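# Swap cart and fridge bottles, then close fridge door

## Task

Move the bottle on the cart's top tray onto the refrigerator shelf, upright, in the spot where the shelf's bottle started, and place that original shelf bottle upright in the cart tray. Afterwards close the refrigerator door completely. The task fails if a glass bottle drops any real distance, if the fridge door is swung open or closed violently, or if the robot topples or finishes leaning. Anything that stays in place only because the robot is holding it at the end does not count.

## Robot and tools

Robot: a Hello Robot Stretch 4 with a single arm. It has an omni-wheel base, a lift that slides up and down a mast, an arm that telescopes forward, a three-joint wrist (yaw, pitch, roll) and a two-finger gripper. It stands about 1.6 m tall; the base edge lies within 0.23 m of the base origin. Cameras: head_camera, head_left_camera, head_right_camera (fisheye) and wrist_camera.

Frames: the base frame sits on the floor under the base centre, x forward, y left, z up. hand_pose (a point between open fingertips) is reported in it, and its printed position may be slightly wrong. The odometry frame is the base frame as it was at the scene's start. Calibration lines give intrinsics K, distortion D and T_world_to_cam, where world means the base frame; real cameras can differ a little, and the wrist camera's pose error grows with arm extension.

execute_actions: argument actions is a list holding exactly one action, or empty (empty just reports state and images). Optional cameras picks which images come back: omitted, null or ["all"] gives every camera, [] gives none; an unknown name rejects the call. An action may contain base, joints, or both, plus optional pace and contact_limits; alternatively it contains only end_of_arm.
- base: exactly one key, an offset relative to the base's position in the latest reported state, not a pose. translate_m drives straight, metres, forward positive, -2 to 2. strafe_m slides sideways, metres, left positive, -2 to 2. rotate_rad spins in place, radians, counter-clockwise (left) positive, -3.2 to 3.2.
- joints: a single object keyed by joint name, each value an absolute target (not an offset). lift_m 0 to 1.2 m; arm_m 0 to 0.55 m extension; wrist_yaw_rad -1.134 to 4.276 (0 points forward, positive turns left, 3.14 stowed; beyond 3.4 the arm may block it); wrist_pitch_rad -1.117 to 4.259 (0 level, 1.57 pointing down); wrist_roll_rad -1.117 to 4.259 (0 means fingers level with each other; positive turns clockwise when looking from behind the gripper); gripper_m -0.038 to 0.141 m fingertip gap (negative means fingers press together). Joint targets outside range get clipped and reported; other bad values reject the whole call so nothing moves.
- pace: "slow", "default", "fast" or "max". Base top speeds are 0.1/0.3/0.4/0.6 m/s and 1/2/3/4 rad/s respectively, further reduced when the lift is above 0.2 m (down to 0.3 m/s and 1 rad/s at full height).
- contact_limits: only key arm_m, 0 (gentlest) to 0.75 (firmest), default 0.5; sets how much push the arm tolerates before stopping.
- end_of_arm: "enable_torque" revives wrist or gripper motors that shut off; they then hold position.
Motions in one action begin simultaneously and may finish at different moments. A joint or base left out of an action might still be driving to an earlier target without the status saying so. If a result reports a stop, remaining execute_actions, wait and finished_scene calls in the same reply are skipped.

wait: seconds from 0 to 10; commands nothing, returns state and images.
zoom_image: camera plus region [x0, y0, x1, y1] in pixels of that camera's latest full image, origin top-left, at most 504 by 504.
finished_scene: scene is the current scene's number; ends it permanently, reports success and gives the next task. Replying without any tool call ends everything.

Result lines: base_status and joint_status tell how each motion ended. done: reached target (for the base, wheels turned the commanded amount, even if slipping). off_target: stopped short, may still push. contact_stop_at_<key>: hit something; that part goes slack (a slack lift may sink under load, slack wheels may roll). limit_stop_at_<name>: built-in limit; limit_stop_at_tilt means a lean over 6 degrees, leaving lift, arm and wheels slack and unresponsive until it straightens; limit_stop_at_own_body means a joint nearly hit the robot, often with the wrist pitched up below -0.2 and rolled below -0.4 or above 4; move away from the body to recover. torque_fault: a wrist or gripper motor maxed out and went limp; send enable_torque. on_its_own lists things not commanded this call; there "held at" is a target, not a measured position. lidar_m: 12 distances in metres, 30-degree sectors starting straight ahead and going counter-clockwise (4th left, 7th behind, 10th right); "-" means nothing seen or closer than 0.25 m; glass and thin legs can be missed. wrist_depth_mm: 7 by 7 grid of median depths, 100 to 2000 mm, top-left first, clear objects omitted. base_odometry counts wheel turns only; if turned_by_wheels and turned_by_imu differ by more than about 0.1 rad, something was hit or wheels slipped. base_tilt in degrees, forward and right positive, with a fixed bias up to about 1.5. motor_effort is percent of maximum, positive toward higher joint values, peak in brackets; a load in a level gripper pushes wrist_pitch effort away from 0; for wheel_0, wheel_1, wheel_2 positive means turning right.

Gripping: command gripper_m smaller than the object's width; squeezing tighter pulls the object inward by up to a third of the shortfall. Position readings do not confirm a grasp; a firm grip shows as a clear gripper_m effort change when commanding 0 or more. If fingertips jam on a surface below, raise the lift.

Suggested order: unfold first with lift_m 0.4 and wrist_yaw_rad 0 together, locate bottles and fridge with cameras, then move one bottle at a time, setting each down gently and upright before releasing, and close the door last.

Cautions: never drop the glass bottles; move the fridge door smoothly, using a low arm contact limit and slow pace; avoid driving or turning with over 1 kg held and arm_m above 0.2, especially at fast paces; avoid steady hard pushes with the gripper high; avoid pressing the gripper into things with base or arm moves. Something may occasionally nudge a loose object, so check before finishing, and make sure the gripper has let go of everything.

Each tool is called after "Call:" as a command line: name --argument value for each argument, lists and objects as JSON in quotes; but a table of rows of numbers goes row by row, as --pt "numbers of a row", without its own name.

## Session

Call:
execute_actions --actions '[]'

Scene clock: 0.00 s.
base_odometry: x=+0.000 y=+0.000 heading=+0.000 (m, m, rad; odometry frame)
turned_by_wheels: +0.000 (rad since the last result)
turned_by_imu: +0.000 (rad since the last result)
base_tilt: forward=-0.9 right=+0.1 (deg)
lidar_m: 1.16 1.18 1.41 0.98 0.90 2.98 1.38 2.52 0.95 0.80 0.80 0.95
base_status: not commanded
joint_positions: lift_m=+0.167 arm_m=+0.002 wrist_yaw_rad=+3.180 wrist_pitch_rad=+0.003 wrist_roll_rad=-0.001 gripper_m=+0.057
joint_status: not commanded
motor_effort: lift_m=+19 arm_m=+0 wrist_yaw_rad=-2 wrist_pitch_rad=-8 wrist_roll_rad=-1 gripper_m=-2 wheel_0=+0 wheel_1=+0 wheel_2=+0 (%)
hand_pose: x=-0.1186 y=+0.0762 z=+0.3447 quat_wxyz=(-0.019, -0.001, +0.000, +1.000) (m; base frame)
wrist_depth_mm: - 140 193 - - - - / - 108 139 - - - - / - 110 138 1499 - - - / - 126 150 1921 - - - / 195 1808 - 1863 - - - / 211 1255 200 1308 198 1281 1281 / 215 854 854 112 878 866 891
pictures: head_camera, head_left_camera, head_right_camera, wrist_camera
Images, in order (width x height): head_camera 420x560, head_left_camera 420x672, head_right_camera 420x672, wrist_camera 616x392.

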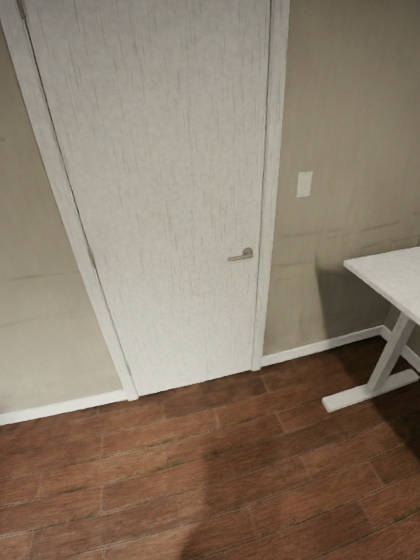

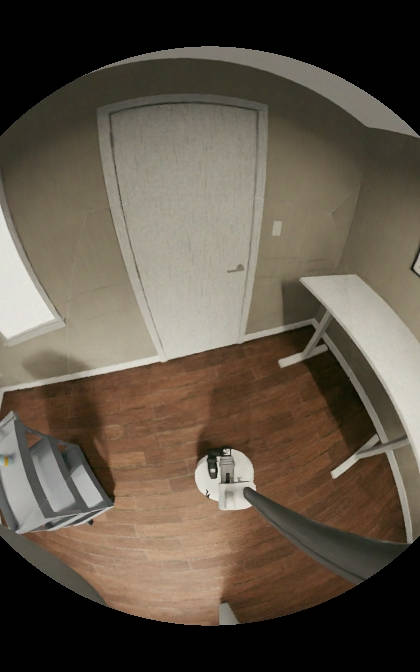

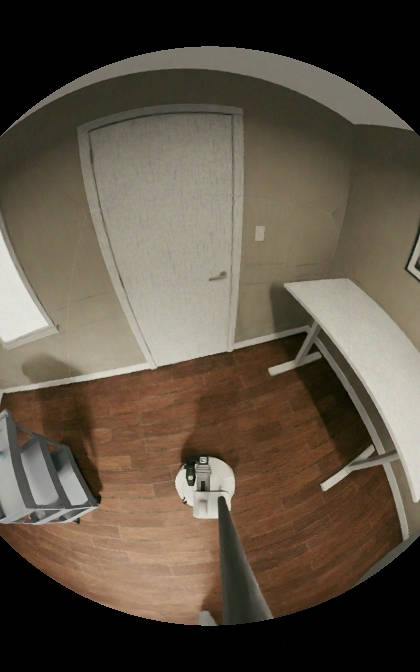

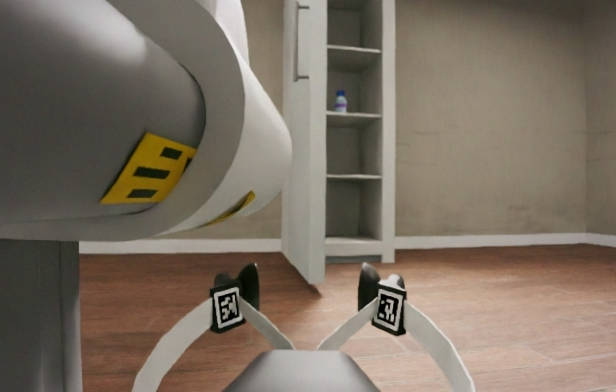

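Call:
execute_actions --actions '[{"base":{"rotate_rad":1.75},"joints":{"lift_m":0.9,"wrist_yaw_rad":0,"gripper_m":0.14},"pace":"fast"}]'

Scene clock: 5.27 s.
base_odometry: x=+0.000 y=+0.000 heading=+1.750 (m, m, rad; odometry frame)
turned_by_wheels: +1.750 (rad since the last result)
turned_by_imu: +1.723 (rad since the last result)
base_tilt: forward=-0.9 right=+0.1 (deg)
lidar_m: 0.90 0.97 2.15 1.37 2.53 0.90 0.82 0.84 1.12 1.18 1.16 1.31
base_status: done
joint_positions: lift_m=+0.900 arm_m=+0.002 wrist_yaw_rad=+0.000 wrist_pitch_rad=+0.003 wrist_roll_rad=-0.001 gripper_m=+0.140
joint_status: all done
motor_effort: lift_m=+22(23) arm_m=+0(0) wrist_yaw_rad=-3(8) wrist_pitch_rad=-7(7) wrist_roll_rad=-1(1) gripper_m=+1(2) wheel_0=-1(8) wheel_1=-1(7) wheel_2=+0(8) (%)
hand_pose: x=+0.4615 y=-0.0874 z=+1.0771 quat_wxyz=(+1.000, +0.000, +0.001, +0.000) (m; base frame)
wrist_depth_mm: - - - - - - 1430 / - - - - - - 1397 / - - - - - - 1464 / - - - - - - 1430 / - - - - - - 1430 / - 931 891 1025 946 1708 1430 / - 891 715 112 - 1863 1430
pictures: head_camera, head_left_camera, head_right_camera, wrist_camera
camera_calibration (this result's frames):
wrist_camera: T_world_to_cam=[[0.0145688, -0.999882, 0.00479725, -0.0977957], [0.000439546, -0.00479135, -0.999988, 1.13412], [0.999894, 0.0145707, 0.00036969, -0.229366], [0, 0, 0, 1]] pos_world=[0.230268, -0.0890082, 1.13466]
Images, in order (width x height): head_camera 420x560, head_left_camera 420x672, head_right_camera 420x672, wrist_camera 616x392.

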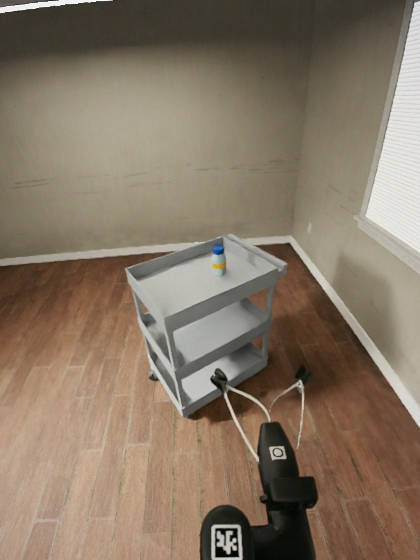

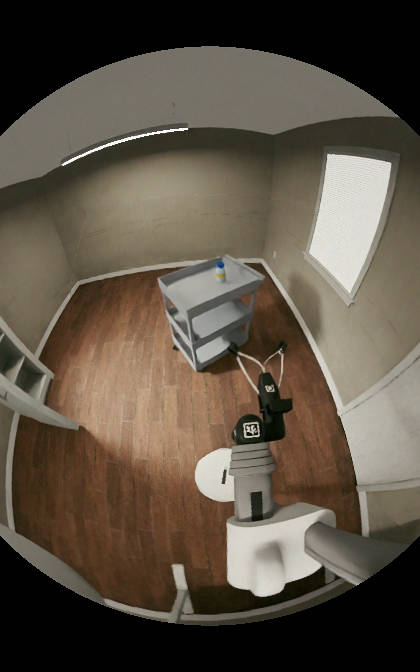

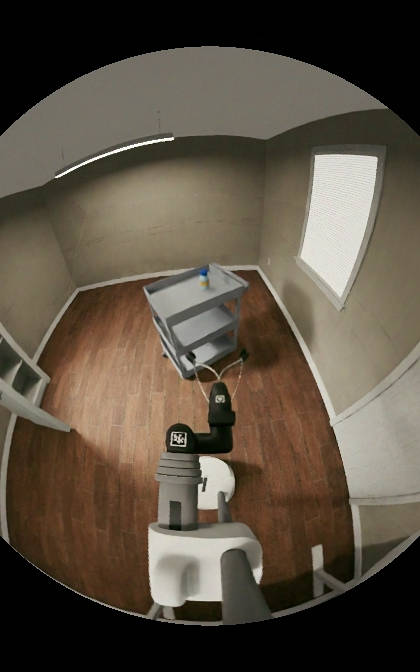

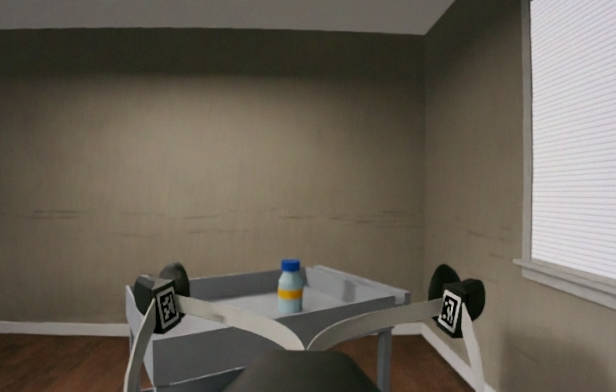

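Call:
execute_actions --actions '[{"base":{"rotate_rad":0.048},"joints":{"lift_m":0.79,"wrist_pitch_rad":0.25}}]' --cameras '[]'

Call:
execute_actions --actions '[{"base":{"translate_m":0.45},"joints":{"arm_m":0.2},"pace":"fast"}]' --cameras '["head_camera","wrist_camera"]'

Scene clock: 16.00 s.
base_odometry: x=+0.000 y=+0.000 heading=+1.798 (m, m, rad; odometry frame)
turned_by_wheels: +0.048 (rad since the last result)
turned_by_imu: +0.049 (rad since the last result)
base_tilt: forward=-0.9 right=+0.2 (deg)
lidar_m: 0.89 1.14 2.09 1.37 2.39 0.85 0.82 0.86 1.10 1.17 1.23 1.20
base_status: done
joint_positions: lift_m=+0.790 arm_m=+0.002 wrist_yaw_rad=+0.000 wrist_pitch_rad=+0.252 wrist_roll_rad=-0.001 gripper_m=+0.140
joint_status: all done
motor_effort: lift_m=+14(20) arm_m=+0(0) wrist_yaw_rad=-3(3) wrist_pitch_rad=-6(6) wrist_roll_rad=-1(0) gripper_m=+1(1) wheel_0=-2(6) wheel_1=+0(2) wheel_2=+0(3) (%)
hand_pose: x=+0.4524 y=-0.0874 z=+0.8966 quat_wxyz=(+0.992, +0.000, +0.126, +0.000) (m; base frame)
wrist_depth_mm: - - - - - - 1499 / - - - - - - 1576 / - - - 1308 - - 1537 / - - 715 820 991 - 1576 / - - 1205 1336 - - 1576 / 1808 1618 768 917 960 1661 1576 / 1430 1430 820 112 1281 1430 1430
pictures: none
No camera images: the call's "cameras" was empty. Leave "cameras" out to get every camera's image.

Scene clock: 18.63 s.
base_odometry: x=-0.101 y=+0.438 heading=+1.798 (m, m, rad; odometry frame)
turned_by_wheels: +0.000 (rad since the last result)
turned_by_imu: +0.000 (rad since the last result)
base_tilt: forward=-0.9 right=+0.1 (deg)
lidar_m: 0.46 0.45 2.70 1.34 2.64 1.36 1.26 1.32 1.23 1.17 1.20 0.68
base_status: done
joint_positions: lift_m=+0.790 arm_m=+0.199 wrist_yaw_rad=+0.000 wrist_pitch_rad=+0.252 wrist_roll_rad=-0.001 gripper_m=+0.140
joint_status: all done
motor_effort: lift_m=+15(15) arm_m=+7(8) wrist_yaw_rad=-3(1) wrist_pitch_rad=-7(7) wrist_roll_rad=-2(0) gripper_m=+0(1) wheel_0=+1(5) wheel_1=+1(9) wheel_2=+1(10) (%)
hand_pose: x=+0.6490 y=-0.0874 z=+0.8965 quat_wxyz=(+0.992, +0.000, +0.126, +0.000) (m; base frame)
wrist_depth_mm: - - - - - - 1499 / - - - - - - 1537 / - - - - - - 1537 / - - 640 415 615 1863 1499 / 488 525 530 424 525 433 382 / 377 343 345 389 351 260 312 / 303 300 310 112 225 268 362
pictures: head_camera, wrist_camera
camera_calibration (this result's frames):
wrist_camera: T_world_to_cam=[[0.0152898, -0.999883, 0.0010984, -0.0968186], [-0.246353, -0.00483178, -0.969168, 1.08599], [0.96906, 0.0145478, -0.246398, -0.175476], [0, 0, 0, 1]] pos_world=[0.439063, -0.0890072, 1.00937]
Images, in order (width x height): head_camera 420x560, wrist_camera 616x392.

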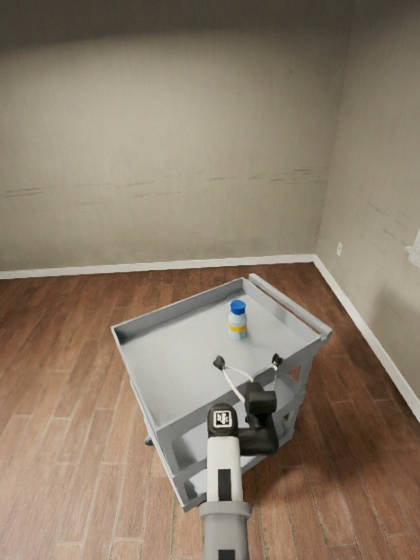

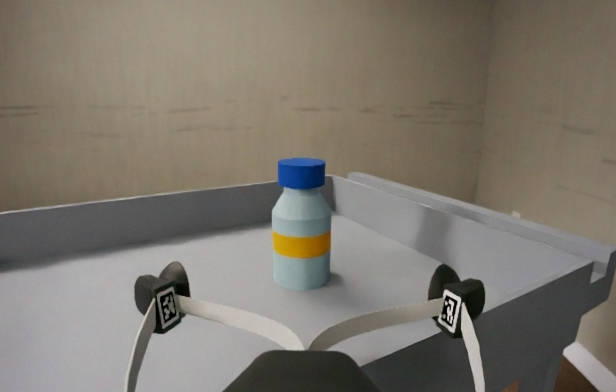

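Call:
execute_actions --actions '[{"base":{"strafe_m":0.008},"joints":{"arm_m":0.385,"lift_m":0.76}}]' --cameras '["head_camera","wrist_camera"]'

Scene clock: 23.63 s.
base_odometry: x=-0.109 y=+0.437 heading=+1.798 (m, m, rad; odometry frame)
turned_by_wheels: +0.000 (rad since the last result)
turned_by_imu: -0.004 (rad since the last result)
base_tilt: forward=-0.9 right=+0.1 (deg)
lidar_m: 0.54 0.54 2.71 1.33 2.64 1.36 1.25 1.31 1.23 1.17 1.22 0.83
base_status: done
joint_positions: lift_m=+0.760 arm_m=+0.384 wrist_yaw_rad=+0.000 wrist_pitch_rad=+0.252 wrist_roll_rad=-0.001 gripper_m=+0.140
joint_status: all done
motor_effort: lift_m=+15(14) arm_m=+8(15) wrist_yaw_rad=-2(34) wrist_pitch_rad=-7(21) wrist_roll_rad=+1(1) gripper_m=+0(2) wheel_0=-1(6) wheel_1=-1(9) wheel_2=+0(13) (%)
hand_pose: x=+0.8339 y=-0.0874 z=+0.8665 quat_wxyz=(+0.992, -0.001, +0.126, +0.000) (m; base frame)
wrist_depth_mm: 1863 1863 1921 1921 1921 1921 1464 / 1983 1983 1983 1983 1921 1921 1499 / - - - - - - 1499 / - 496 535 544 504 1756 1430 / 424 449 421 342 439 368 317 / 324 296 300 332 300 297 312 / 259 256 265 112 262 174 189
pictures: head_camera, wrist_camera
camera_calibration (this result's frames):
wrist_camera: T_world_to_cam=[[0.0153812, -0.99988, 0.00171575, -0.100243], [-0.246562, -0.00545582, -0.969112, 1.1025], [0.969005, 0.014483, -0.246617, -0.361861], [0, 0, 0, 1]] pos_world=[0.624023, -0.0889755, 0.97938]
Images, in order (width x height): head_camera 420x560, wrist_camera 616x392.

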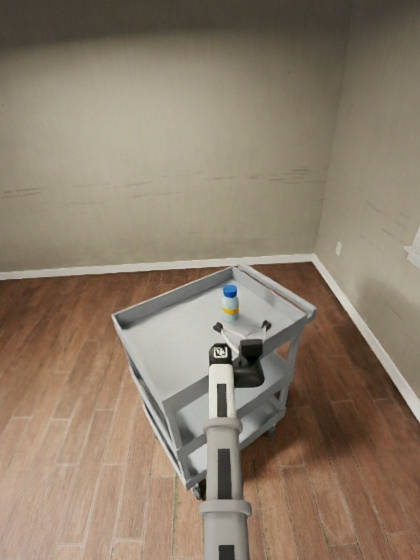

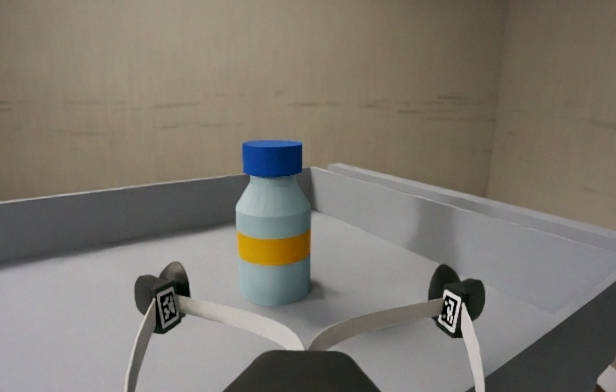

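Call:
execute_actions --actions '[{"base":{"strafe_m":0.03},"joints":{"lift_m":0.86,"wrist_pitch_rad":0.6}}]' --cameras '["head_left_camera","wrist_camera"]'

Scene clock: 29.90 s.
base_odometry: x=-0.138 y=+0.430 heading=+1.798 (m, m, rad; odometry frame)
turned_by_wheels: +0.000 (rad since the last result)
turned_by_imu: +0.002 (rad since the last result)
base_tilt: forward=-0.9 right=+0.1 (deg)
lidar_m: 0.55 0.51 2.68 1.30 2.61 1.36 1.27 1.31 1.27 1.20 1.27 0.75
base_status: done
joint_positions: lift_m=+0.860 arm_m=+0.384 wrist_yaw_rad=+0.000 wrist_pitch_rad=+0.602 wrist_roll_rad=-0.001 gripper_m=+0.140
joint_status: all done
motor_effort: lift_m=+23(23) arm_m=+5(8) wrist_yaw_rad=-3(20) wrist_pitch_rad=-5(86) wrist_roll_rad=+1(31) gripper_m=+1(0) wheel_0=-1(9) wheel_1=+0(3) wheel_2=+0(2) (%)
hand_pose: x=+0.7929 y=-0.0874 z=+0.8746 quat_wxyz=(+0.955, -0.001, +0.296, +0.000) (m; base frame)
wrist_depth_mm: 1863 1863 1863 1921 1921 1921 1499 / - - - - - - 1576 / - 469 508 309 500 427 1499 / 424 449 445 325 445 394 345 / 364 366 366 353 368 362 340 / 306 290 291 309 291 289 307 / 268 266 273 112 267 266 271
pictures: head_left_camera, wrist_camera
camera_calibration (this result's frames):
wrist_camera: T_world_to_cam=[[0.0151278, -0.999879, -0.00362074, -0.0947429], [-0.563298, -0.00553054, -0.826236, 1.22643], [0.826116, 0.0145387, -0.563313, 0.0701247], [0, 0, 0, 1]] pos_world=[0.63435, -0.0889681, 1.05248]
Images, in order (width x height): head_left_camera 420x672, wrist_camera 616x392.

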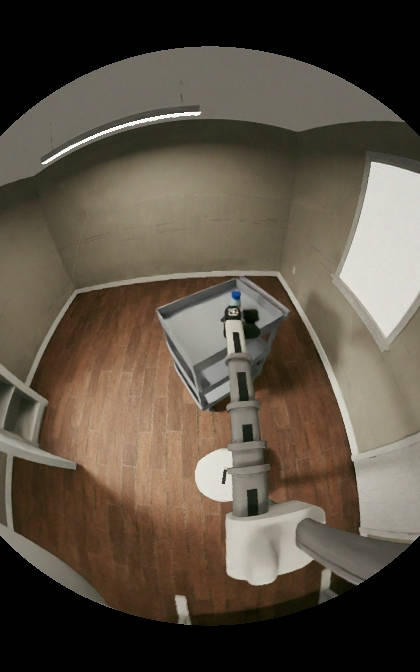

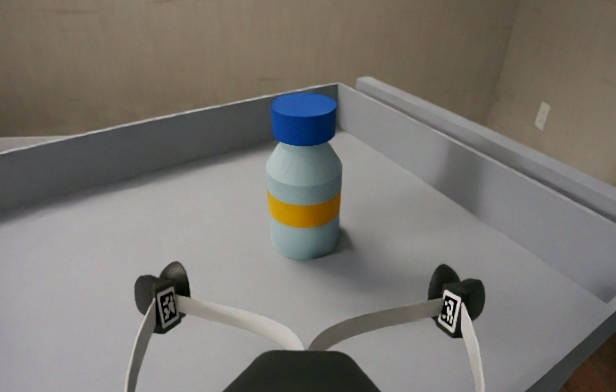

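Front at x≈0.903, centre ≈0.933.

Call:
execute_actions --actions '[{"joints":{"arm_m":0.51}}]' --cameras '["wrist_camera"]'

Call:
execute_actions --actions '[{"joints":{"gripper_m":0.075}}]' --cameras '["wrist_camera"]'

Scene clock: 40.00 s.
base_odometry: x=-0.138 y=+0.430 heading=+1.798 (m, m, rad; odometry frame)
turned_by_wheels: +0.000 (rad since the last result)
turned_by_imu: +0.002 (rad since the last result)
base_tilt: forward=-0.9 right=+0.2 (deg)
lidar_m: 0.55 0.53 2.67 1.31 2.60 1.36 1.28 1.32 1.27 1.20 1.26 0.76
base_status: not commanded
joint_positions: lift_m=+0.860 arm_m=+0.509 wrist_yaw_rad=+0.000 wrist_pitch_rad=+0.602 wrist_roll_rad=-0.001 gripper_m=+0.140
joint_status: all done
motor_effort: lift_m=+23(22) arm_m=+8(9) wrist_yaw_rad=-3(3) wrist_pitch_rad=-6(6) wrist_roll_rad=+1(2) gripper_m=+1(1) wheel_0=-2(1) wheel_1=-1(1) wheel_2=+0(0) (%)
hand_pose: x=+0.9173 y=-0.0874 z=+0.8745 quat_wxyz=(+0.955, -0.001, +0.296, +0.000) (m; base frame)
wrist_depth_mm: 1756 1808 1756 1808 1756 1756 1499 / 1863 1921 1983 1921 1921 1863 1537 / - - 449 469 436 1983 1537 / 355 387 418 196 410 342 1397 / 353 364 366 206 366 329 285 / 306 289 233 210 291 290 285 / 268 266 267 112 267 266 271
pictures: wrist_camera
camera_calibration (this result's frames):
wrist_camera: T_world_to_cam=[[0.015096, -0.999879, -0.00363154, -0.0965928], [-0.563485, -0.005507, -0.826108, 1.29653], [0.825989, 0.0145173, -0.5635, -0.0324082], [0, 0, 0, 1]] pos_world=[0.758804, -0.0889706, 1.05246]
Images, in order (width x height): wrist_camera 616x392.

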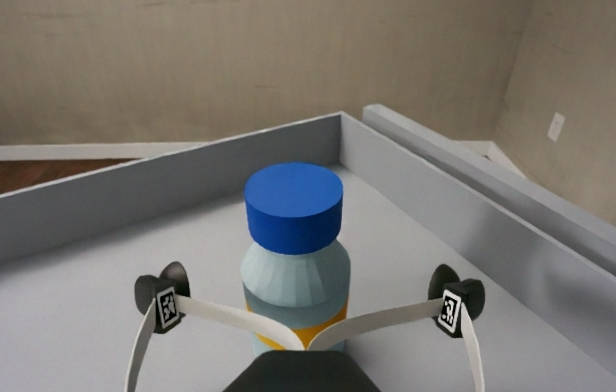

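Scene clock: 41.67 s.
base_odometry: x=-0.138 y=+0.430 heading=+1.798 (m, m, rad; odometry frame)
turned_by_wheels: +0.000 (rad since the last result)
turned_by_imu: +0.001 (rad since the last result)
base_tilt: forward=-0.9 right=+0.2 (deg)
lidar_m: 0.54 0.54 2.65 1.31 2.61 1.38 1.30 1.32 1.24 1.20 1.24 0.75
base_status: not commanded
joint_positions: lift_m=+0.860 arm_m=+0.509 wrist_yaw_rad=+0.000 wrist_pitch_rad=+0.602 wrist_roll_rad=-0.001 gripper_m=+0.075
joint_status: all done
motor_effort: lift_m=+23(23) arm_m=+8(8) wrist_yaw_rad=-3(3) wrist_pitch_rad=-6(6) wrist_roll_rad=+1(0) gripper_m=-2(2) wheel_0=-2(2) wheel_1=+0(1) wheel_2=+0(1) (%)
hand_pose: x=+0.9173 y=-0.0874 z=+0.8745 quat_wxyz=(+0.955, -0.001, +0.296, +0.000) (m; base frame)
wrist_depth_mm: 1756 1756 1756 1756 1756 1808 1499 / 1863 1921 1921 1983 1921 1863 1537 / - - 445 469 439 1863 1537 / 353 384 418 195 410 343 1397 / 353 364 366 206 366 332 283 / 306 309 202 212 202 307 283 / 268 265 268 112 267 265 271
pictures: wrist_camera
camera_calibration (this result's frames):
wrist_camera: T_world_to_cam=[[0.0150961, -0.999879, -0.00363158, -0.0965928], [-0.563485, -0.00550701, -0.826108, 1.29653], [0.825989, 0.0145173, -0.5635, -0.0324079], [0, 0, 0, 1]] pos_world=[0.758804, -0.0889706, 1.05246]
Images, in order (width x height): wrist_camera 616x392.

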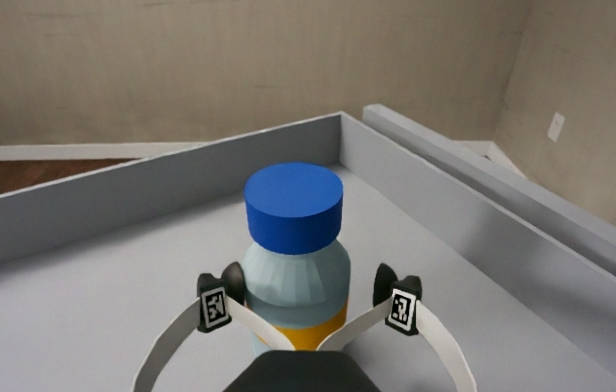

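At the shoulder; lower a little.

Call:
execute_actions --actions '[{"base":{"strafe_m":0.008},"joints":{"lift_m":0.84}}]' --cameras '["wrist_camera"]'

Call:
execute_actions --actions '[{"joints":{"gripper_m":0.0}}]' --cameras '["wrist_camera"]'

Call:
execute_actions --actions '[{"joints":{"lift_m":0.93}}]' --cameras '["wrist_camera"]'

Scene clock: 47.90 s.
base_odometry: x=-0.146 y=+0.428 heading=+1.798 (m, m, rad; odometry frame)
turned_by_wheels: +0.000 (rad since the last result)
turned_by_imu: +0.002 (rad since the last result)
base_tilt: forward=-0.9 right=+0.2 (deg)
lidar_m: 0.53 0.51 2.67 1.29 2.58 1.36 1.28 1.31 1.29 1.21 1.27 0.74
base_status: done
joint_positions: lift_m=+0.840 arm_m=+0.509 wrist_yaw_rad=+0.000 wrist_pitch_rad=+0.602 wrist_roll_rad=-0.001 gripper_m=+0.075
joint_status: all done
motor_effort: lift_m=+14(21) arm_m=+8(8) wrist_yaw_rad=-3(3) wrist_pitch_rad=-5(6) wrist_roll_rad=+1(1) gripper_m=-2(3) wheel_0=+1(9) wheel_1=+0(8) wheel_2=+0(1) (%)
hand_pose: x=+0.9173 y=-0.0874 z=+0.8552 quat_wxyz=(+0.955, -0.001, +0.296, +0.000) (m; base frame)
wrist_depth_mm: 1808 1808 1756 1808 1756 1708 1499 / 1863 1921 1983 1921 1921 1921 1576 / - - 415 206 415 394 1537 / 336 379 407 176 394 330 301 / 338 338 336 197 336 325 279 / 282 286 202 211 200 285 276 / 247 245 247 112 246 246 250
pictures: wrist_camera
camera_calibration (this result's frames):
wrist_camera: T_world_to_cam=[[0.01505, -0.99988, -0.00363152, -0.0966316], [-0.563485, -0.00548107, -0.826108, 1.28059], [0.825989, 0.0144792, -0.5635, -0.0432848], [0, 0, 0, 1]] pos_world=[0.758801, -0.0889743, 1.03317]
Images, in order (width x height): wrist_camera 616x392.

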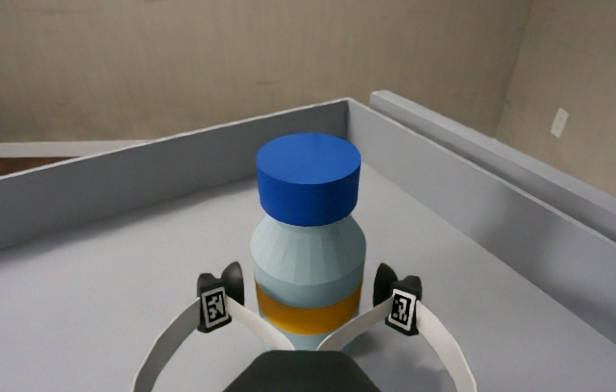

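Scene clock: 49.43 s.
base_odometry: x=-0.146 y=+0.428 heading=+1.798 (m, m, rad; odometry frame)
turned_by_wheels: +0.000 (rad since the last result)
turned_by_imu: +0.001 (rad since the last result)
base_tilt: forward=-0.9 right=+0.1 (deg)
lidar_m: 0.52 0.53 2.67 1.31 2.61 1.38 1.27 1.31 1.29 1.21 1.25 0.74
base_status: not commanded
joint_positions: lift_m=+0.840 arm_m=+0.509 wrist_yaw_rad=+0.000 wrist_pitch_rad=+0.605 wrist_roll_rad=-0.001 gripper_m=+0.001
joint_status: all done
motor_effort: lift_m=+15(15) arm_m=+7(8) wrist_yaw_rad=-3(3) wrist_pitch_rad=-15(17) wrist_roll_rad=+1(1) gripper_m=-30(29) wheel_0=+2(2) wheel_1=+0(0) wheel_2=+0(0) (%)
hand_pose: x=+0.9168 y=-0.0874 z=+0.8543 quat_wxyz=(+0.955, -0.001, +0.298, +0.000) (m; base frame)
wrist_depth_mm: 1756 1756 1708 1756 1756 1808 1537 / 1921 1921 1921 1921 1863 1921 1576 / - - 410 185 410 384 1537 / 338 375 399 163 387 329 298 / 332 334 332 182 322 322 281 / 278 281 196 192 195 281 278 / 246 237 245 112 237 201 245
pictures: wrist_camera
camera_calibration (this result's frames):
wrist_camera: T_world_to_cam=[[0.0151574, -0.999878, -0.00368183, -0.0966542], [-0.566282, -0.00554949, -0.824193, 1.28049], [0.824072, 0.0145776, -0.566297, -0.0392067], [0, 0, 0, 1]] pos_world=[0.758894, -0.0889648, 1.03281]
Images, in order (width x height): wrist_camera 616x392.

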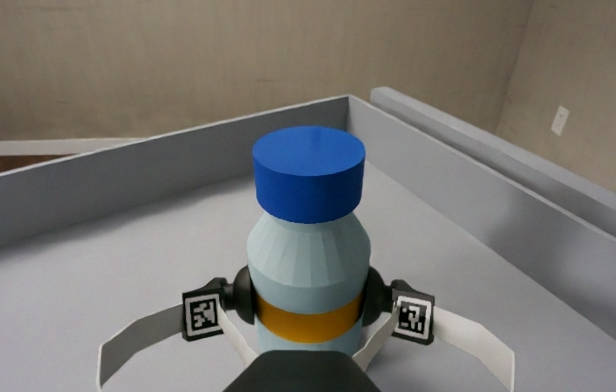

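Scene clock: 50.80 s.
base_odometry: x=-0.146 y=+0.428 heading=+1.798 (m, m, rad; odometry frame)
turned_by_wheels: +0.000 (rad since the last result)
turned_by_imu: +0.001 (rad since the last result)
base_tilt: forward=-0.9 right=+0.2 (deg)
lidar_m: 0.52 0.54 2.67 1.31 2.59 1.35 1.29 1.32 1.27 1.21 1.26 0.74
base_status: not commanded
joint_positions: lift_m=+0.930 arm_m=+0.509 wrist_yaw_rad=+0.000 wrist_pitch_rad=+0.605 wrist_roll_rad=-0.001 gripper_m=+0.001
joint_status: all done
motor_effort: lift_m=+24(25) arm_m=+8(8) wrist_yaw_rad=-3(3) wrist_pitch_rad=-16(17) wrist_roll_rad=+1(0) gripper_m=-30(28) wheel_0=+2(2) wheel_1=+0(0) wheel_2=+0(0) (%)
hand_pose: x=+0.9168 y=-0.0874 z=+0.9436 quat_wxyz=(+0.955, -0.001, +0.298, +0.000) (m; base frame)
wrist_depth_mm: 1756 1756 1808 1808 1808 1808 1537 / 1921 1921 1983 1921 1983 1921 1537 / - - - 185 - - 1537 / 1921 1983 477 164 473 1808 1537 / 382 415 445 182 427 379 1397 / 377 389 195 191 195 349 317 / 340 327 338 112 330 245 306
pictures: wrist_camera
camera_calibration (this result's frames):
wrist_camera: T_world_to_cam=[[0.0151142, -0.999879, -0.00368308, -0.0962947], [-0.566346, -0.00552511, -0.824149, 1.35408], [0.824029, 0.0145422, -0.566361, 0.0114509], [0, 0, 0, 1]] pos_world=[0.758894, -0.0889682, 1.12209]
Images, in order (width x height): wrist_camera 616x392.

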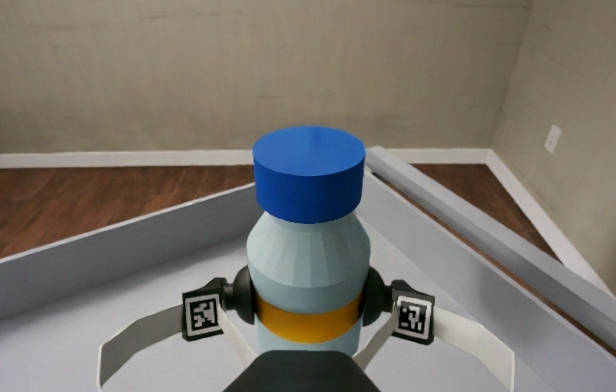

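Call:
execute_actions --actions '[{"base":{"rotate_rad":1.6},"joints":{"arm_m":0.0,"lift_m":0.98},"pace":"slow"}]' --cameras '["head_camera"]'

Call:
execute_actions --actions '[{"base":{"translate_m":0.7}}]'

Scene clock: 61.27 s.
base_odometry: x=-0.146 y=+0.428 heading=-2.886 (m, m, rad; odometry frame)
turned_by_wheels: +1.600 (rad since the last result)
turned_by_imu: +1.578 (rad since the last result)
base_tilt: forward=-0.9 right=+0.2 (deg)
lidar_m: 0.40 2.59 1.35 1.27 1.34 1.29 1.22 1.27 0.74 0.52 0.52 2.62
base_status: done
joint_positions: lift_m=+0.980 arm_m=+0.003 wrist_yaw_rad=+0.000 wrist_pitch_rad=+0.605 wrist_roll_rad=-0.001 gripper_m=+0.001
joint_status: all done
joint sent to its limit — the command would take arm_m past its lower limit, so that joint was sent only as far as its limit.
motor_effort: lift_m=+24(25) arm_m=-8(7) wrist_yaw_rad=-2(5) wrist_pitch_rad=-16(15) wrist_roll_rad=+1(1) gripper_m=-29(30) wheel_0=-2(5) wheel_1=+0(4) wheel_2=+0(5) (%)
hand_pose: x=+0.4116 y=-0.0874 z=+0.9936 quat_wxyz=(+0.955, -0.001, +0.298, +0.000) (m; base frame)
wrist_depth_mm: - - - 1808 1863 - - / - - - 1921 - - - / - - - 185 - - - / - - - 163 - - - / 1708 1661 1661 181 1576 1661 1661 / 1397 1397 195 192 196 1397 1430 / 1205 1182 1229 112 1182 1160 1229
pictures: head_camera
Images, in order (width x height): head_camera 420x560.

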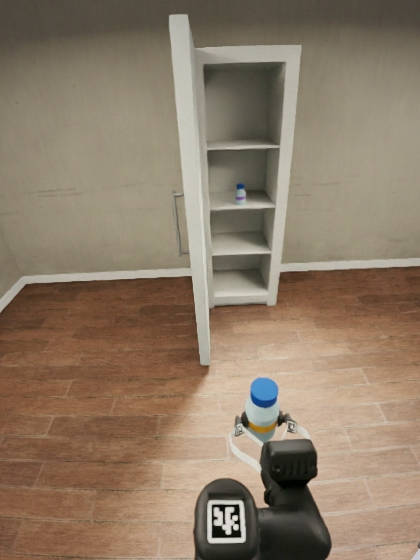

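Scene clock: 65.17 s.
base_odometry: x=-0.823 y=+0.251 heading=-2.886 (m, m, rad; odometry frame)
turned_by_wheels: +0.000 (rad since the last result)
turned_by_imu: -0.001 (rad since the last result)
base_tilt: forward=-0.9 right=+0.2 (deg)
lidar_m: 0.41 0.67 2.17 1.31 1.35 1.82 1.90 0.75 0.74 2.66 2.64 1.33
base_status: done
joint_positions: lift_m=+0.980 arm_m=+0.003 wrist_yaw_rad=+0.000 wrist_pitch_rad=+0.605 wrist_roll_rad=-0.001 gripper_m=+0.001
joint_status: not commanded
motor_effort: lift_m=+23(24) arm_m=-8(8) wrist_yaw_rad=-3(2) wrist_pitch_rad=-16(16) wrist_roll_rad=+0(0) gripper_m=-28(28) wheel_0=-1(3) wheel_1=-2(4) wheel_2=+1(10) (%)
hand_pose: x=+0.4116 y=-0.0874 z=+0.9936 quat_wxyz=(+0.955, -0.001, +0.298, +0.000) (m; base frame)
wrist_depth_mm: 904 338 615 1160 1182 1430 1464 / 1537 368 615 1430 1366 1537 1618 / 1756 404 621 185 1336 1708 1756 / 1921 466 544 164 1336 1863 1863 / 1661 1576 544 182 1397 1618 1618 / 1366 1397 196 192 196 1430 1430 / 1229 1182 654 112 1229 668 1205
pictures: head_camera, head_left_camera, head_right_camera, wrist_camera
camera_calibration (this result's frames):
wrist_camera: T_world_to_cam=[[0.0149921, -0.999881, -0.00370671, -0.0884256], [-0.566358, -0.00543671, -0.824141, 1.10917], [0.824023, 0.014455, -0.566372, 0.456134], [0, 0, 0, 1]] pos_world=[0.25365, -0.0889782, 1.17213]
Images, in order (width x height): head_camera 420x560, head_left_camera 420x672, head_right_camera 420x672, wrist_camera 616x392.

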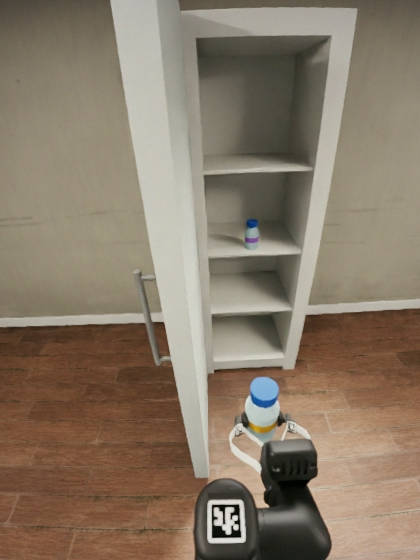

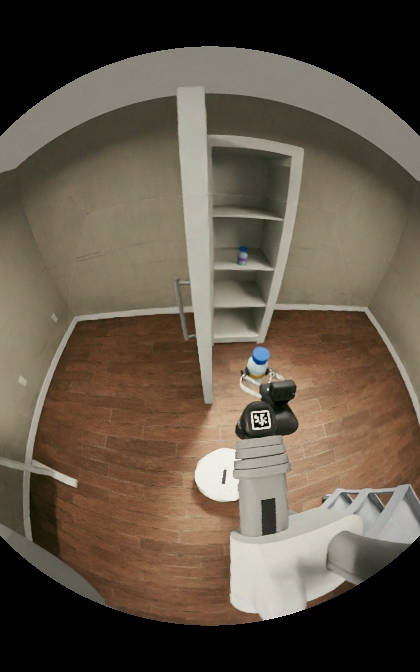

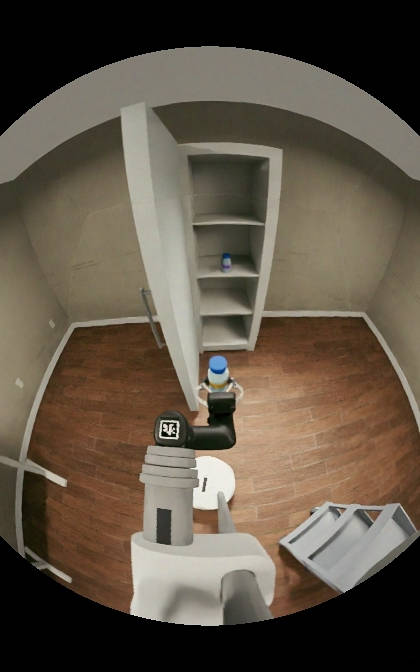

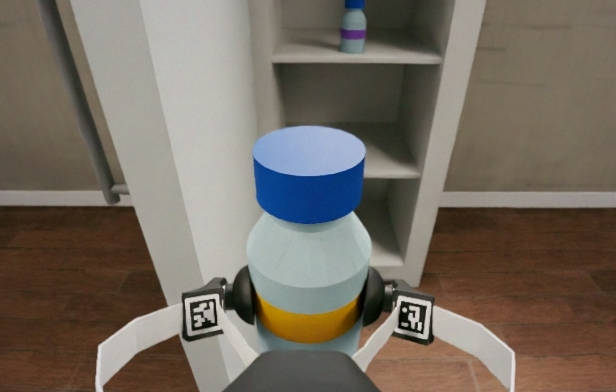

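Call:
execute_actions --actions '[{"base":{"strafe_m":-0.25},"joints":{"lift_m":0.96}}]' --cameras '[]'

Call:
execute_actions --actions '[{"base":{"translate_m":0.55},"joints":{"arm_m":0.25}}]' --cameras '["head_camera","head_right_camera","wrist_camera"]'

Scene clock: 77.07 s.
base_odometry: x=-0.887 y=+0.493 heading=-2.886 (m, m, rad; odometry frame)
turned_by_wheels: +0.000 (rad since the last result)
turned_by_imu: +0.002 (rad since the last result)
base_tilt: forward=-0.9 right=+0.2 (deg)
lidar_m: 0.40 0.67 2.44 1.53 1.62 2.00 1.91 0.58 0.62 2.41 2.46 0.45
base_status: done
joint_positions: lift_m=+0.960 arm_m=+0.003 wrist_yaw_rad=+0.000 wrist_pitch_rad=+0.605 wrist_roll_rad=-0.001 gripper_m=+0.001
joint_status: all done
motor_effort: lift_m=+16(23) arm_m=-7(7) wrist_yaw_rad=-2(1) wrist_pitch_rad=-16(16) wrist_roll_rad=+0(1) gripper_m=-30(30) wheel_0=+0(8) wheel_1=+2(7) wheel_2=+0(0) (%)
hand_pose: x=+0.4116 y=-0.0874 z=+0.9742 quat_wxyz=(+0.955, -0.001, +0.298, +0.000) (m; base frame)
wrist_depth_mm: 549 788 1118 1182 1430 1430 1499 / 549 798 1430 1464 1576 1537 1537 / 554 820 1281 185 1708 1756 1708 / 549 820 1308 163 1921 1863 1921 / 549 820 1397 182 1576 1661 1661 / 591 715 195 191 196 1397 1397 / 1160 691 1182 112 1182 661 1182
pictures: none
No camera images: the call's "cameras" was empty. Leave "cameras" out to get every camera's image.

Scene clock: 80.37 s.
base_odometry: x=-1.419 y=+0.353 heading=-2.885 (m, m, rad; odometry frame)
turned_by_wheels: +0.000 (rad since the last result)
turned_by_imu: +0.000 (rad since the last result)
base_tilt: forward=-0.9 right=+0.2 (deg)
lidar_m: 0.63 0.44 0.32 0.32 1.73 2.17 1.10 1.05 2.51 2.39 1.88 0.75
base_status: done
joint_positions: lift_m=+0.960 arm_m=+0.249 wrist_yaw_rad=+0.000 wrist_pitch_rad=+0.605 wrist_roll_rad=-0.001 gripper_m=+0.001
joint_status: all done
motor_effort: lift_m=+16(17) arm_m=+8(7) wrist_yaw_rad=-3(1) wrist_pitch_rad=-16(17) wrist_roll_rad=+1(1) gripper_m=-28(29) wheel_0=+1(4) wheel_1=+1(7) wheel_2=+2(8) (%)
hand_pose: x=+0.6568 y=-0.0874 z=+0.9742 quat_wxyz=(+0.955, -0.001, +0.298, +0.000) (m; base frame)
wrist_depth_mm: 521 615 621 621 394 220 219 / 517 627 668 661 399 236 240 / 504 338 539 185 349 258 854 / 427 389 392 164 349 287 960 / 375 377 362 182 345 329 1078 / 512 676 195 192 196 1160 1255 / 525 621 647 112 427 291 1182
pictures: head_camera, head_right_camera, wrist_camera
camera_calibration (this result's frames):
wrist_camera: T_world_to_cam=[[0.0150115, -0.99988, -0.00370748, -0.0921813], [-0.566354, -0.00544698, -0.824144, 1.23204], [0.824025, 0.0144714, -0.566368, 0.24305], [0, 0, 0, 1]] pos_world=[0.498877, -0.0889767, 1.1527]
Images, in order (width x height): head_camera 420x560, head_right_camera 420x672, wrist_camera 616x392.

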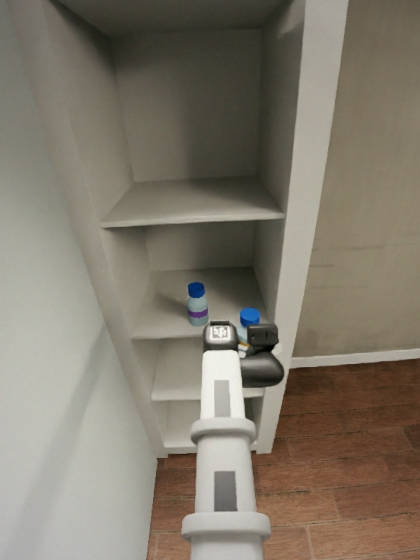

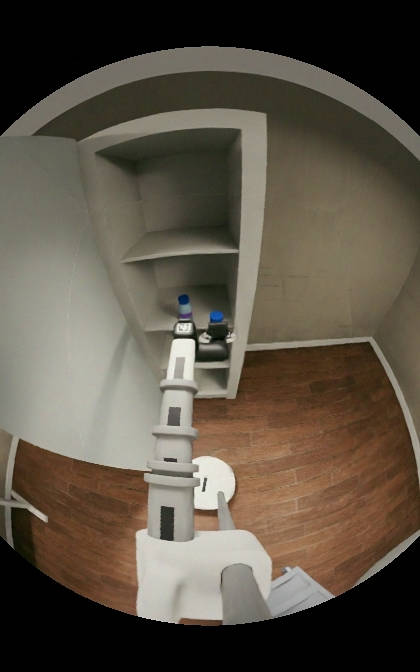

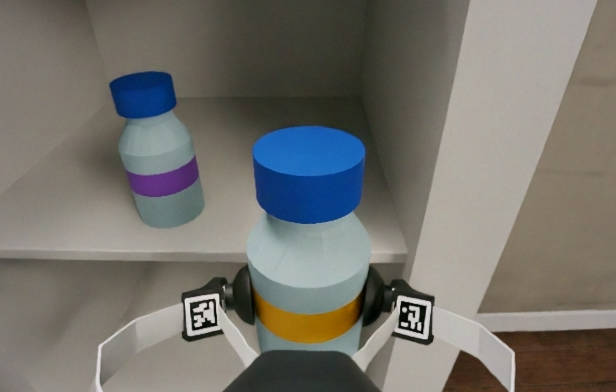

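Call:
execute_actions --actions '[{"base":{"strafe_m":0.012},"joints":{"arm_m":0.44}}]' --cameras '["head_camera","wrist_camera"]'

Scene clock: 85.97 s.
base_odometry: x=-1.416 y=+0.342 heading=-2.885 (m, m, rad; odometry frame)
turned_by_wheels: +0.000 (rad since the last result)
turned_by_imu: +0.002 (rad since the last result)
base_tilt: forward=-0.9 right=+0.2 (deg)
lidar_m: 0.70 0.45 0.30 0.31 1.73 2.17 1.12 1.06 2.55 2.41 1.89 0.75
base_status: done
joint_positions: lift_m=+0.960 arm_m=+0.439 wrist_yaw_rad=+0.000 wrist_pitch_rad=+0.605 wrist_roll_rad=-0.001 gripper_m=+0.001
joint_status: all done
motor_effort: lift_m=+17(16) arm_m=+8(8) wrist_yaw_rad=-3(1) wrist_pitch_rad=-15(17) wrist_roll_rad=+1(1) gripper_m=-29(29) wheel_0=-1(6) wheel_1=+0(6) wheel_2=+0(1) (%)
hand_pose: x=+0.8468 y=-0.0874 z=+0.9742 quat_wxyz=(+0.955, -0.001, +0.298, +0.000) (m; base frame)
wrist_depth_mm: 445 442 442 442 421 206 - / 469 480 480 480 424 206 154 / 496 512 512 185 373 208 154 / 184 424 424 163 373 208 155 / 167 349 349 181 329 208 155 / 176 200 195 192 195 191 154 / 186 201 256 112 248 166 -
pictures: head_camera, wrist_camera
camera_calibration (this result's frames):
wrist_camera: T_world_to_cam=[[0.0151325, -0.999879, -0.00370767, -0.0951067], [-0.566303, -0.00551446, -0.824178, 1.33964], [0.824058, 0.0145715, -0.566318, 0.0864303], [0, 0, 0, 1]] pos_world=[0.688861, -0.0889671, 1.1527]
Images, in order (width x height): head_camera 420x560, wrist_camera 616x392.

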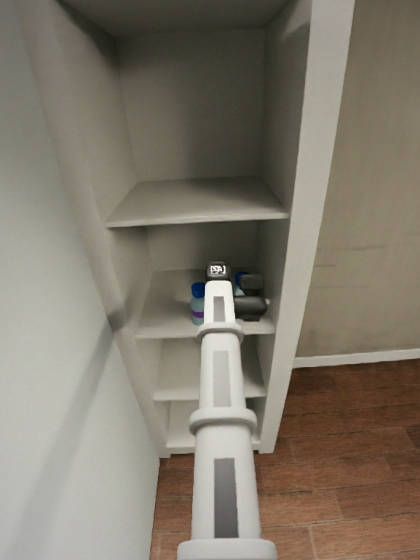

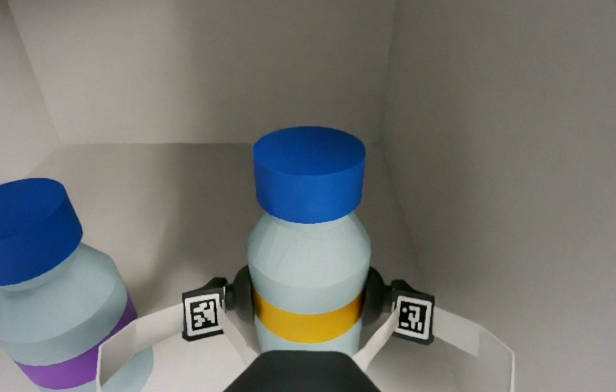

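349 vs 333: lower about 0.012.

Call:
execute_actions --actions '[{"joints":{"lift_m":0.946}}]' --cameras '[]'

Call:
execute_actions --actions '[{"joints":{"gripper_m":0.085}}]' --cameras '["wrist_camera"]'

Call:
execute_actions --actions '[{"joints":{"arm_m":0.27,"lift_m":0.952}}]' --cameras '[]'

Call:
execute_actions --actions '[{"base":{"rotate_rad":0.165},"joints":{"gripper_m":0.1}}]' --cameras '["wrist_camera"]'

Scene clock: 92.87 s.
base_odometry: x=-1.416 y=+0.342 heading=-2.885 (m, m, rad; odometry frame)
turned_by_wheels: +0.000 (rad since the last result)
turned_by_imu: +0.002 (rad since the last result)
base_tilt: forward=-0.9 right=+0.1 (deg)
lidar_m: 0.73 0.43 0.30 0.31 1.71 2.20 1.13 1.06 2.50 2.41 1.87 0.76
base_status: not commanded
joint_positions: lift_m=+0.946 arm_m=+0.439 wrist_yaw_rad=+0.000 wrist_pitch_rad=+0.606 wrist_roll_rad=-0.001 gripper_m=+0.001
joint_status: all done
motor_effort: lift_m=+16(16) arm_m=+8(8) wrist_yaw_rad=-3(3) wrist_pitch_rad=-16(16) wrist_roll_rad=+0(0) gripper_m=-29(29) wheel_0=-1(1) wheel_1=+0(0) wheel_2=+0(0) (%)
hand_pose: x=+0.8468 y=-0.0874 z=+0.9602 quat_wxyz=(+0.955, -0.001, +0.298, +0.000) (m; base frame)
wrist_depth_mm: 439 445 445 439 421 206 - / 473 488 488 484 427 207 154 / 488 517 508 185 375 208 155 / 166 402 399 163 366 208 155 / 170 327 329 182 319 208 154 / 171 199 196 192 196 191 153 / 186 201 241 112 236 167 -
pictures: none
No camera images: the call's "cameras" was empty. Leave "cameras" out to get every camera's image.

Scene clock: 94.50 s.
base_odometry: x=-1.416 y=+0.342 heading=-2.885 (m, m, rad; odometry frame)
turned_by_wheels: +0.000 (rad since the last result)
turned_by_imu: +0.001 (rad since the last result)
base_tilt: forward=-0.9 right=+0.1 (deg)
lidar_m: 0.72 0.45 0.31 0.28 1.72 2.17 1.15 1.07 2.52 2.40 1.89 0.75
base_status: not commanded
joint_positions: lift_m=+0.946 arm_m=+0.439 wrist_yaw_rad=+0.000 wrist_pitch_rad=+0.602 wrist_roll_rad=-0.001 gripper_m=+0.085
joint_status: all done
motor_effort: lift_m=+16(16) arm_m=+8(8) wrist_yaw_rad=-2(1) wrist_pitch_rad=-5(16) wrist_roll_rad=+1(1) gripper_m=-1(29) wheel_0=-1(1) wheel_1=+0(0) wheel_2=+0(0) (%)
hand_pose: x=+0.8474 y=-0.0875 z=+0.9612 quat_wxyz=(+0.955, -0.001, +0.296, +0.000) (m; base frame)
wrist_depth_mm: 442 442 445 439 424 206 - / 477 480 484 484 427 206 154 / 496 508 508 198 424 208 155 / 168 407 407 175 370 208 155 / 170 332 332 194 320 208 154 / 171 224 198 208 202 206 153 / 183 206 248 112 244 178 -
pictures: wrist_camera
camera_calibration (this result's frames):
wrist_camera: T_world_to_cam=[[0.0147292, -0.999885, -0.00365306, -0.094974], [-0.563266, -0.00527872, -0.826259, 1.32866], [0.826144, 0.0142278, -0.563279, 0.0738478], [0, 0, 0, 1]] pos_world=[0.688777, -0.0890002, 1.13906]
Images, in order (width x height): wrist_camera 616x392.

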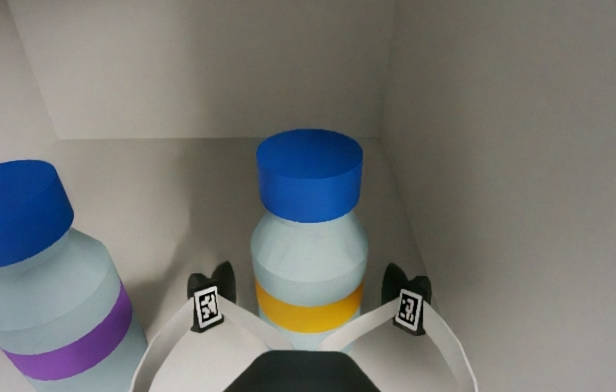

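Scene clock: 96.10 s.
base_odometry: x=-1.416 y=+0.342 heading=-2.885 (m, m, rad; odometry frame)
turned_by_wheels: +0.000 (rad since the last result)
turned_by_imu: +0.001 (rad since the last result)
base_tilt: forward=-0.9 right=+0.1 (deg)
lidar_m: 0.72 0.45 0.30 0.32 1.74 2.19 1.15 1.06 2.53 2.41 1.90 0.77
base_status: not commanded
joint_positions: lift_m=+0.952 arm_m=+0.271 wrist_yaw_rad=+0.000 wrist_pitch_rad=+0.602 wrist_roll_rad=-0.001 gripper_m=+0.085
joint_status: all done
motor_effort: lift_m=+22(23) arm_m=-7(9) wrist_yaw_rad=-2(2) wrist_pitch_rad=-6(6) wrist_roll_rad=+0(0) gripper_m=-1(2) wheel_0=-1(1) wheel_1=+0(0) wheel_2=+0(0) (%)
hand_pose: x=+0.6800 y=-0.0875 z=+0.9665 quat_wxyz=(+0.955, -0.001, +0.297, +0.000) (m; base frame)
wrist_depth_mm: 504 597 591 597 439 215 195 / 496 603 640 347 445 220 212 / 492 312 525 343 449 237 234 / 413 343 399 377 389 257 270 / 351 340 342 342 340 287 1060 / 500 699 199 750 202 327 1182 / 512 621 654 112 433 778 1182
pictures: none
No camera images: the call's "cameras" was empty. Leave "cameras" out to get every camera's image.

Scene clock: 97.00 s.
base_odometry: x=-1.416 y=+0.342 heading=-2.720 (m, m, rad; odometry frame)
turned_by_wheels: +0.165 (rad since the last result)
turned_by_imu: +0.163 (rad since the last result)
base_tilt: forward=-0.9 right=+0.1 (deg)
lidar_m: 0.72 0.39 0.31 1.79 1.72 2.49 1.08 1.07 2.43 2.41 1.63 0.71
base_status: done
joint_positions: lift_m=+0.952 arm_m=+0.271 wrist_yaw_rad=+0.000 wrist_pitch_rad=+0.602 wrist_roll_rad=-0.001 gripper_m=+0.100
joint_status: all done
motor_effort: lift_m=+23(23) arm_m=-7(8) wrist_yaw_rad=-3(3) wrist_pitch_rad=-6(6) wrist_roll_rad=+1(0) gripper_m=-2(2) wheel_0=-1(4) wheel_1=+0(6) wheel_2=+0(5) (%)
hand_pose: x=+0.6800 y=-0.0874 z=+0.9665 quat_wxyz=(+0.955, -0.001, +0.297, +0.000) (m; base frame)
wrist_depth_mm: 317 421 603 591 569 549 377 / 317 433 634 615 621 322 373 / 322 445 535 304 525 312 366 / 329 404 415 327 399 345 355 / 353 368 342 342 340 338 327 / 394 449 202 741 200 392 304 / 439 455 634 112 640 430 324
pictures: wrist_camera
camera_calibration (this result's frames):
wrist_camera: T_world_to_cam=[[0.0150218, -0.99988, -0.00367251, -0.0925978], [-0.563649, -0.00543421, -0.825996, 1.23879], [0.825878, 0.014478, -0.563663, 0.215648], [0, 0, 0, 1]] pos_world=[0.521537, -0.088977, 1.14445]
Images, in order (width x height): wrist_camera 616x392.

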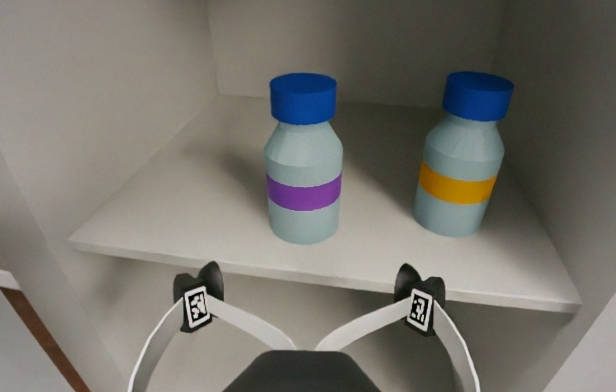

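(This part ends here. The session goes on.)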